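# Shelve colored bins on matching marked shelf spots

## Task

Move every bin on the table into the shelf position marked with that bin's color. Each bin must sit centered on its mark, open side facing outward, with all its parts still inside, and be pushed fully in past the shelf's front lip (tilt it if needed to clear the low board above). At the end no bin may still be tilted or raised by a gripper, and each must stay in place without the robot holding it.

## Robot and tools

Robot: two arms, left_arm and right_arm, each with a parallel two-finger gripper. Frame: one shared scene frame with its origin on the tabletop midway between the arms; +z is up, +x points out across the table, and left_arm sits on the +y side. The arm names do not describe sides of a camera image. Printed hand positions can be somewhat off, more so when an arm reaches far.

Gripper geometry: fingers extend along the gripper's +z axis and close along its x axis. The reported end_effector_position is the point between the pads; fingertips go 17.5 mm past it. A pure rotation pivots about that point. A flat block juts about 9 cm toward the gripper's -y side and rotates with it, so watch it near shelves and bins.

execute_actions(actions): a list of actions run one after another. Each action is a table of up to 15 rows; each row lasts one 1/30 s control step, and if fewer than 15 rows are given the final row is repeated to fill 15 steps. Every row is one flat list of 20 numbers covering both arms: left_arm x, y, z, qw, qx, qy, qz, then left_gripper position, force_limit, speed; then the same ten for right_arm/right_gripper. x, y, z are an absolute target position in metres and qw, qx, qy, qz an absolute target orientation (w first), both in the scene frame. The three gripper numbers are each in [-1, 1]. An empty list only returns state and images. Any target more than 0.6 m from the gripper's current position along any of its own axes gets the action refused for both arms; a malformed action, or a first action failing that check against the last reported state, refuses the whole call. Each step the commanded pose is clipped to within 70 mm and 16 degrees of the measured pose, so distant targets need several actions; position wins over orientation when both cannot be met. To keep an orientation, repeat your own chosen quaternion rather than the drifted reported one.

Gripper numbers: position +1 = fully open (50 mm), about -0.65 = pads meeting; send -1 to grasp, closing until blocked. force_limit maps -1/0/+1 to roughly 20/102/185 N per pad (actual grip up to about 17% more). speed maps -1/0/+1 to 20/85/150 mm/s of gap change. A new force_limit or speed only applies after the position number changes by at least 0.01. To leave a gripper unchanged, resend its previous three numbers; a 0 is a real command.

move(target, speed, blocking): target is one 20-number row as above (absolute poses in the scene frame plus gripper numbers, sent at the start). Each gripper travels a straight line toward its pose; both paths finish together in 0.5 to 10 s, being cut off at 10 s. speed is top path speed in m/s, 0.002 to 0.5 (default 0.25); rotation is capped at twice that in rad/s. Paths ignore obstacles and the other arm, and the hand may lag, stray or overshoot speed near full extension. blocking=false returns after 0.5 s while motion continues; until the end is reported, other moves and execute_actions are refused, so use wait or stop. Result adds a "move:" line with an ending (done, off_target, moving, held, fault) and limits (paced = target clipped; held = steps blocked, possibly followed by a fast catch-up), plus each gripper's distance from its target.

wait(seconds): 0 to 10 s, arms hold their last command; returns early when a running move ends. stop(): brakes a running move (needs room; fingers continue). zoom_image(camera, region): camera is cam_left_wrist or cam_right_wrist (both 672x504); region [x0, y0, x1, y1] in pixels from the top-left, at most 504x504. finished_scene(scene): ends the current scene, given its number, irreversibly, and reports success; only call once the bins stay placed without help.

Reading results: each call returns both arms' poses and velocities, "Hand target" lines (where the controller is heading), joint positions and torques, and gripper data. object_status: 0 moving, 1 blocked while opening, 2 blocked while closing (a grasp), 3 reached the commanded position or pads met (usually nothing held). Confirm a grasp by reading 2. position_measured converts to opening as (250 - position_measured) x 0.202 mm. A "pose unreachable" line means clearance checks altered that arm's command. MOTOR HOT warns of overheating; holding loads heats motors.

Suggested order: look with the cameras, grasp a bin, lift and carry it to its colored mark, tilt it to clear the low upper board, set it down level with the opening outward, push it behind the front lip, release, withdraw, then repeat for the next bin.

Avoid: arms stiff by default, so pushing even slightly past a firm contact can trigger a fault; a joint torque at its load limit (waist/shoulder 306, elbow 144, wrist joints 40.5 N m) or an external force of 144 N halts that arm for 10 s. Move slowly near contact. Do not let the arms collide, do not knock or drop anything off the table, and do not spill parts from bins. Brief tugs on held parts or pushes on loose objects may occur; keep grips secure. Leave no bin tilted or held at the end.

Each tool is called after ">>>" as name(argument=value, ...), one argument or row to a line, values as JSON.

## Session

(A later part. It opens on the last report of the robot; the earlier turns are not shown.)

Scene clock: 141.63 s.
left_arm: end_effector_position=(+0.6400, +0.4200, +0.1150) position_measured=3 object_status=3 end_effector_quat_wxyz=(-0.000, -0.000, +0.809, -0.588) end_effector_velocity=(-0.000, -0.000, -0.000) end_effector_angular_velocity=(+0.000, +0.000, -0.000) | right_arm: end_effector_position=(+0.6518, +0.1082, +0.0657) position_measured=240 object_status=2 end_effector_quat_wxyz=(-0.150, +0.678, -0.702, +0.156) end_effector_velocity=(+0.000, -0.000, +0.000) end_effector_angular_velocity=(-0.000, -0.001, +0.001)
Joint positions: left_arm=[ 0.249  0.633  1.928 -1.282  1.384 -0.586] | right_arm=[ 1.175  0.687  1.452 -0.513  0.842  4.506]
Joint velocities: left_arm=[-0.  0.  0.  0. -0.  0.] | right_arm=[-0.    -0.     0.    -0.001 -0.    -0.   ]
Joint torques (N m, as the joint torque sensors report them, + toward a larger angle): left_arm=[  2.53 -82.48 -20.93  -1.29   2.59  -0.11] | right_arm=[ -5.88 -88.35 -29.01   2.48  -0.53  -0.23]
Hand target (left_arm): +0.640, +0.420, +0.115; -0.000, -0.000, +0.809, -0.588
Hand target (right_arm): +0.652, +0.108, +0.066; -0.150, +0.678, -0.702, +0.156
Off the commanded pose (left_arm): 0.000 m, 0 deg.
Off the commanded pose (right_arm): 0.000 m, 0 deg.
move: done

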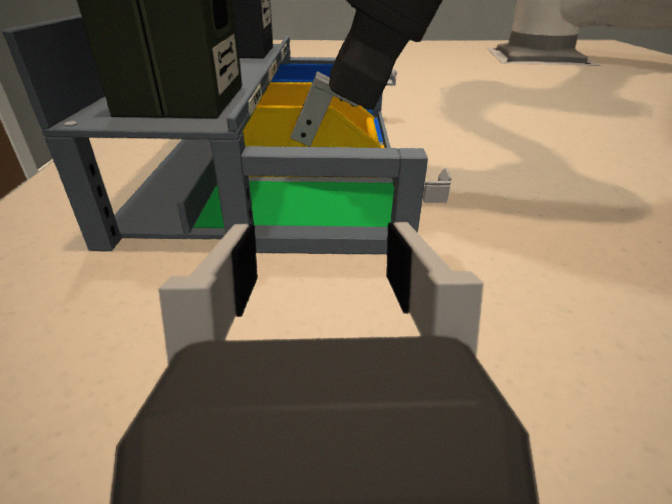

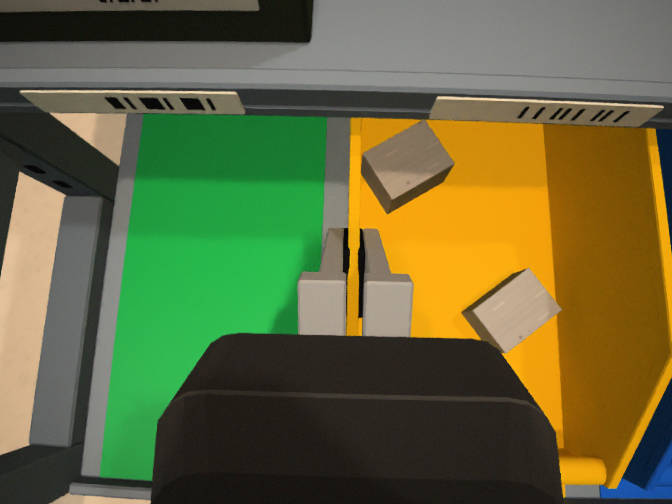

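>>> move(
  target=[0.64,0.42,0.115,0,0,0.809,-0.588,1,0,0,0.6527,0.1081,0.0663,-0.1503,0.6782,-0.7022,0.1557,-1,0.3,-0.3],
  speed=0.01,
)

Scene clock: 146.17 s.
left_arm: end_effector_position=(+0.6400, +0.4200, +0.1150) position_measured=3 object_status=3 end_effector_quat_wxyz=(-0.000, -0.000, +0.809, -0.588) end_effector_velocity=(+0.000, +0.001, +0.001) end_effector_angular_velocity=(+0.000, -0.001, +0.001) | right_arm: end_effector_position=(+0.6527, +0.1080, +0.0661) position_measured=240 object_status=2 end_effector_quat_wxyz=(-0.150, +0.678, -0.702, +0.156) end_effector_velocity=(+0.000, +0.000, -0.000) end_effector_angular_velocity=(-0.001, -0.001, +0.000)
Joint positions: left_arm=[ 0.249  0.633  1.928 -1.282  1.384 -0.586] | right_arm=[ 1.174  0.688  1.451 -0.512  0.844  4.504]
Joint velocities: left_arm=[ 0.001 -0.001  0.     0.     0.    -0.   ] | right_arm=[-0.     0.001 -0.    -0.001  0.     0.   ]
Joint torques (N m, as the joint torque sensors report them, + toward a larger angle): left_arm=[  1.33 -81.74 -21.45  -1.39   2.72  -0.01] | right_arm=[ -10.99 -101.34  -34.04   -0.25    0.54   -0.62]
Hand target (left_arm): +0.640, +0.420, +0.115; -0.000, +0.000, +0.809, -0.588
Hand target (right_arm): +0.653, +0.108, +0.066; -0.150, +0.678, -0.702, +0.156
Off the commanded pose (left_arm): 0.000 m, 0 deg.
Off the commanded pose (right_arm): 0.000 m, 0 deg.
move: done

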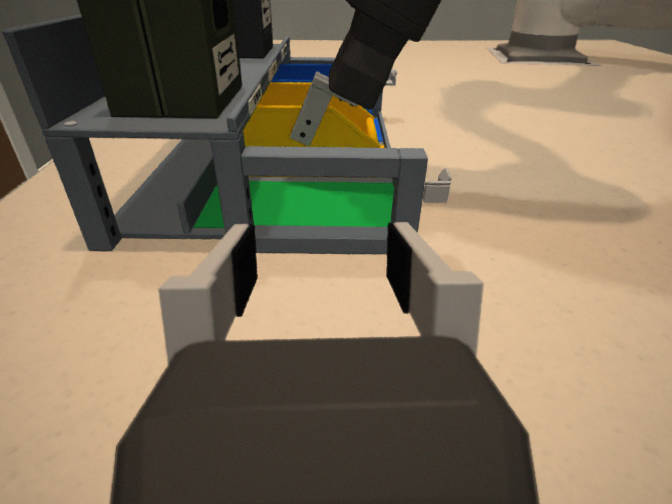

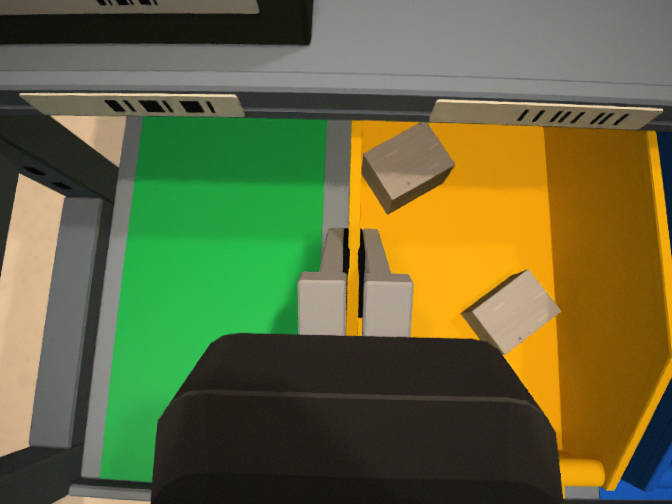

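Backstop contact. Release and retreat.

>>> execute_actions(
  actions=[
    [[0.64,0.42,0.115,0,0,0.809,-0.588,1,0,0,0.652,0.1081,0.0661,-0.1503,0.6782,-0.7022,0.1557,-1,0.3,-0.3],[0.64,0.42,0.115,0,0,0.809,-0.588,1,0,0,0.652,0.1081,0.0661,-0.1503,0.6782,-0.7022,0.1557,-1,0.3,-0.3],[0.64,0.42,0.115,0,0,0.809,-0.588,1,0,0,0.652,0.1081,0.0661,-0.1503,0.6782,-0.7022,0.1557,-1,0.3,-0.3],[0.64,0.42,0.115,0,0,0.809,-0.588,1,0,0,0.652,0.1081,0.0661,-0.1503,0.6782,-0.7022,0.1557,-1,0.3,-0.3],[0.64,0.42,0.115,0,0,0.809,-0.588,1,0,0,0.652,0.1081,0.0661,-0.1503,0.6782,-0.7022,0.1557,-1,0.3,-0.3],[0.64,0.42,0.115,0,0,0.809,-0.588,1,0,0,0.652,0.1081,0.0661,-0.1503,0.6782,-0.7022,0.1557,0.0,0.3,0]],
  ],
)

>>> move(
  target=[0.64,0.42,0.115,0,0,0.809,-0.588,1,0,0,0.624,0.109,0.126,-0.1503,0.6782,-0.7022,0.1557,0.0,0.3,0],
  speed=0.12,
)

>>> move(
  target=[0.64,0.42,0.115,0,0,0.809,-0.588,1,0,0,0.49,0.02,0.19,-0.1503,0.6782,-0.7022,0.1557,0.0,0.3,0],
  speed=0.3,
)

Scene clock: 152.27 s.
left_arm: end_effector_position=(+0.6400, +0.4200, +0.1150) position_measured=3 object_status=3 end_effector_quat_wxyz=(-0.000, -0.000, +0.809, -0.588) end_effector_velocity=(-0.000, -0.000, +0.000) end_effector_angular_velocity=(-0.000, -0.000, -0.000) | right_arm: end_effector_position=(+0.6520, +0.1081, +0.0662) position_measured=152 object_status=0 end_effector_quat_wxyz=(-0.150, +0.678, -0.702, +0.156) end_effector_velocity=(-0.001, -0.000, -0.001) end_effector_angular_velocity=(+0.001, +0.003, -0.002)
Joint positions: left_arm=[ 0.249  0.633  1.928 -1.282  1.384 -0.586] | right_arm=[ 1.175  0.687  1.452 -0.513  0.843  4.506]
Joint velocities: left_arm=[-0.001 -0.     0.    -0.     0.     0.   ] | right_arm=[ 0.     0.     0.     0.003  0.    -0.   ]
Joint torques (N m, as the joint torque sensors report them, + toward a larger angle): left_arm=[  4.54 -84.6  -20.05  -1.2    2.92   0.04] | right_arm=[   1.63 -103.14  -34.83    2.75   -0.33   -0.09]
Hand target (left_arm): +0.640, +0.420, +0.115; +0.000, -0.000, +0.809, -0.588
Hand target (right_arm): +0.652, +0.108, +0.066; -0.150, +0.678, -0.702, +0.156
Off the commanded pose (left_arm): 0.000 m, 0 deg.
Off the commanded pose (right_arm): 0.000 m, 0 deg.

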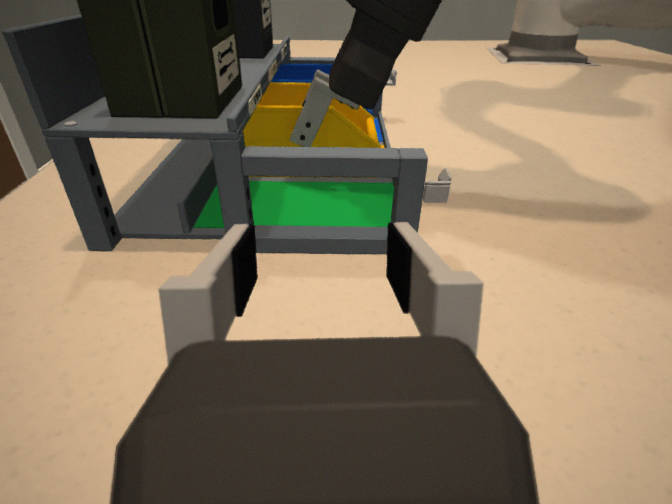

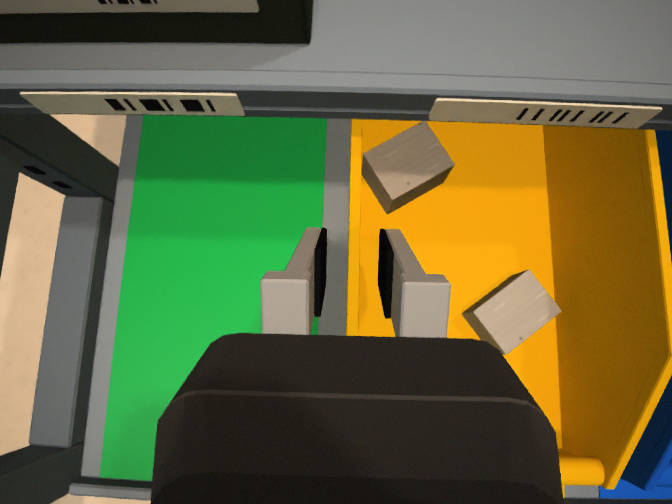

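Scene clock: 153.13 s.
left_arm: end_effector_position=(+0.6400, +0.4200, +0.1150) position_measured=3 object_status=3 end_effector_quat_wxyz=(-0.000, +0.000, +0.809, -0.588) end_effector_velocity=(-0.000, +0.000, -0.000) end_effector_angular_velocity=(+0.000, +0.000, +0.000) | right_arm: end_effector_position=(+0.6240, +0.1089, +0.1259) position_measured=152 object_status=3 end_effector_quat_wxyz=(-0.150, +0.678, -0.702, +0.156) end_effector_velocity=(-0.000, +0.001, +0.001) end_effector_angular_velocity=(+0.002, -0.000, +0.001)
Joint positions: left_arm=[ 0.249  0.633  1.928 -1.282  1.384 -0.586] | right_arm=[ 1.204  0.62   1.447 -0.488  0.918  4.489]
Joint velocities: left_arm=[ 0. -0.  0.  0. -0.  0.] | right_arm=[ 0.    -0.001 -0.001  0.001 -0.    -0.001]
Joint torques (N m, as the joint torque sensors report them, + toward a larger angle): left_arm=[  3.29 -82.42 -21.44  -1.45   2.66   0.1 ] | right_arm=[   1.8  -100.01  -36.07    2.85   -0.27    0.  ]
Hand target (left_arm): +0.640, +0.420, +0.115; -0.000, +0.000, +0.809, -0.588
Hand target (right_arm): +0.624, +0.109, +0.126; -0.150, +0.678, -0.702, +0.156
Off the commanded pose (left_arm): 0.000 m, 0 deg.
Off the commanded pose (right_arm): 0.000 m, 0 deg.
move: done

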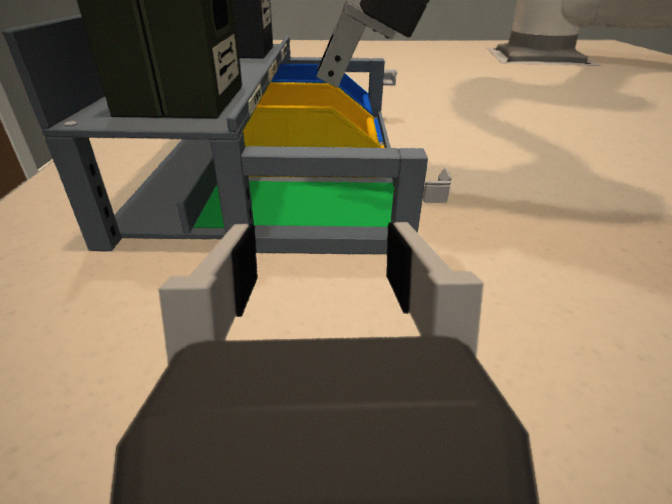

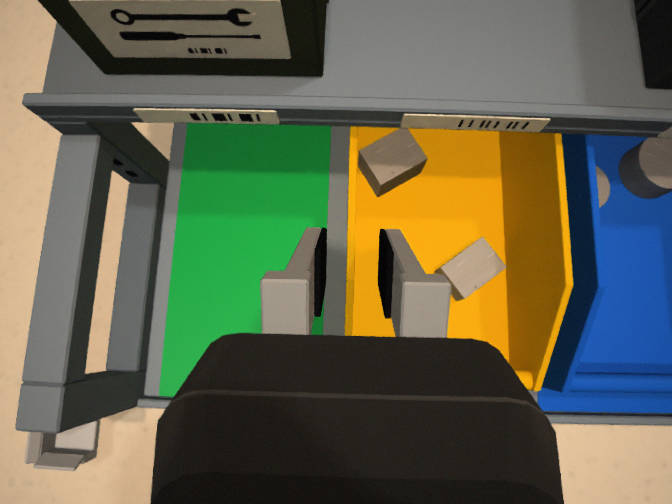

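Scene clock: 154.13 s.
left_arm: end_effector_position=(+0.6400, +0.4200, +0.1150) position_measured=3 object_status=3 end_effector_quat_wxyz=(-0.000, -0.000, +0.809, -0.588) end_effector_velocity=(-0.000, -0.001, +0.000) end_effector_angular_velocity=(-0.000, -0.000, -0.001) | right_arm: end_effector_position=(+0.4901, +0.0197, +0.1897) position_measured=152 object_status=3 end_effector_quat_wxyz=(-0.150, +0.678, -0.702, +0.156) end_effector_velocity=(-0.001, +0.001, +0.001) end_effector_angular_velocity=(+0.003, +0.000, -0.000)
Joint positions: left_arm=[ 0.249  0.633  1.928 -1.282  1.384 -0.586] | right_arm=[ 1.303  0.375  1.709 -0.502  0.944  4.594]
Joint velocities: left_arm=[-0.001 -0.001  0.    -0.001 -0.    -0.   ] | right_arm=[ 0.001 -0.001 -0.     0.001 -0.001  0.   ]
Joint torques (N m, as the joint torque sensors report them, + toward a larger angle): left_arm=[  2.57 -82.82 -21.51  -1.27   2.91   0.06] | right_arm=[  0.96 -76.35 -35.81   2.69  -0.18  -0.03]
Hand target (left_arm): +0.640, +0.420, +0.115; -0.000, +0.000, +0.809, -0.588
Hand target (right_arm): +0.490, +0.020, +0.190; -0.150, +0.678, -0.702, +0.156
Off the commanded pose (left_arm): 0.000 m, 0 deg.
Off the commanded pose (right_arm): 0.000 m, 0 deg.
move: done

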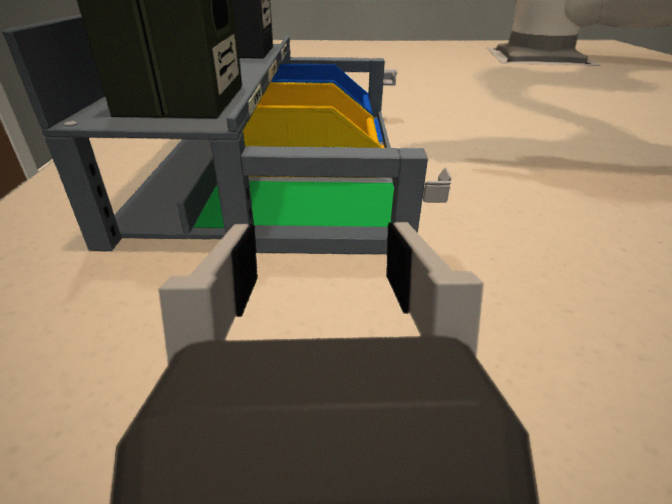

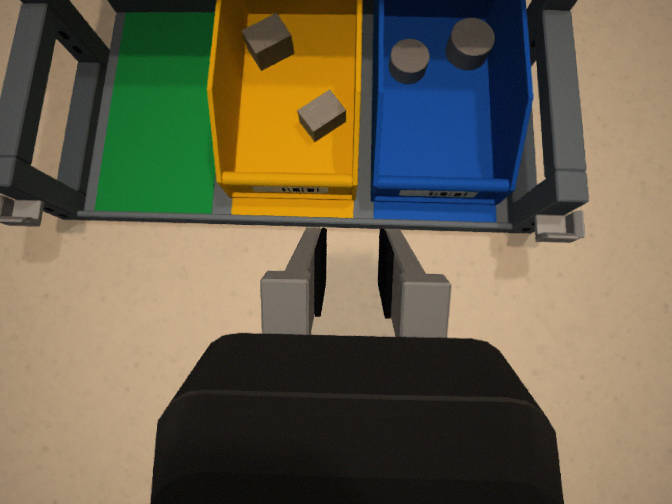

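>>> zoom_image(
  camera="cam_right_wrist",
  region=[190, 140, 550, 240],
)

Region (190, 140, 550, 240) of cam_right_wrist's 672x504 image, scaled by 1.400, with more detail than that image has.

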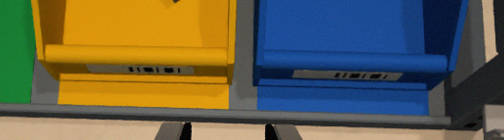

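>>> move(
  target=[0.64,0.42,0.115,0,0,0.809,-0.588,1,0,0,0.25,0.08,0.5,-0.0616,0.7044,-0.7044,0.0616,0.0,0.3,0],
  speed=0.35,
)

Scene clock: 160.37 s.
left_arm: end_effector_position=(+0.6400, +0.4200, +0.1150) position_measured=3 object_status=3 end_effector_quat_wxyz=(-0.000, -0.000, +0.809, -0.588) end_effector_velocity=(-0.000, -0.000, +0.000) end_effector_angular_velocity=(-0.000, -0.000, -0.000) | right_arm: end_effector_position=(+0.2498, +0.0793, +0.5000) position_measured=152 object_status=3 end_effector_quat_wxyz=(-0.061, +0.705, -0.704, +0.062) end_effector_velocity=(-0.001, +0.000, +0.000) end_effector_angular_velocity=(+0.001, +0.003, +0.000)
Joint positions: left_arm=[ 0.249  0.633  1.928 -1.282  1.384 -0.586] | right_arm=[ 1.547  0.273  1.216 -0.171  1.62   4.516]
Joint velocities: left_arm=[-0. -0. -0. -0.  0.  0.] | right_arm=[ 0.     0.    -0.001  0.003  0.001  0.   ]
Joint torques (N m, as the joint torque sensors report them, + toward a larger angle): left_arm=[  3.05 -83.81 -21.2   -1.53   2.87   0.04] | right_arm=[  2.   -73.45 -41.35   4.03   0.05  -0.06]
Hand target (left_arm): +0.640, +0.420, +0.115; -0.000, +0.000, +0.809, -0.588
Hand target (right_arm): +0.250, +0.079, +0.500; -0.061, +0.705, -0.704, +0.062
Off the commanded pose (left_arm): 0.000 m, 0 deg.
Off the commanded pose (right_arm): 0.001 m, 0 deg.
move: done

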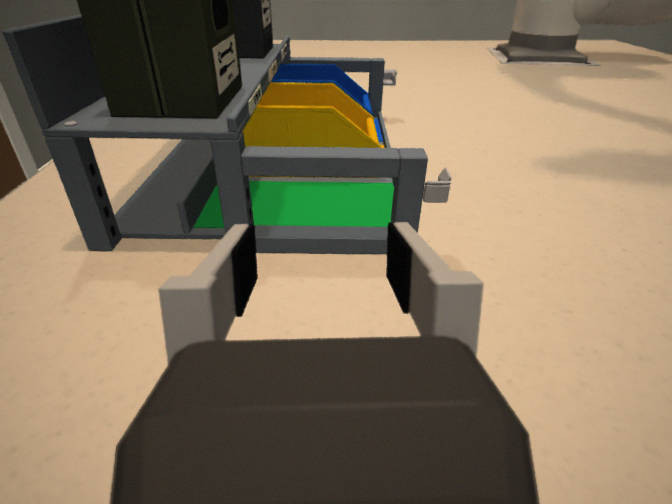

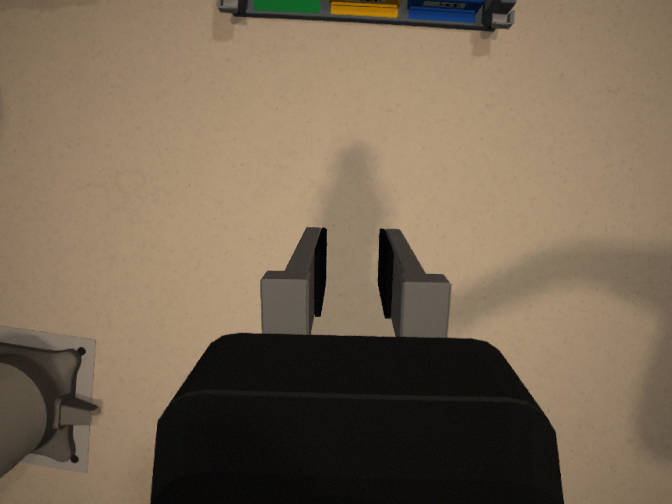

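No other bin on the table.

>>> finished_scene(
  scene=2,
)

The scene is finished: the task was done.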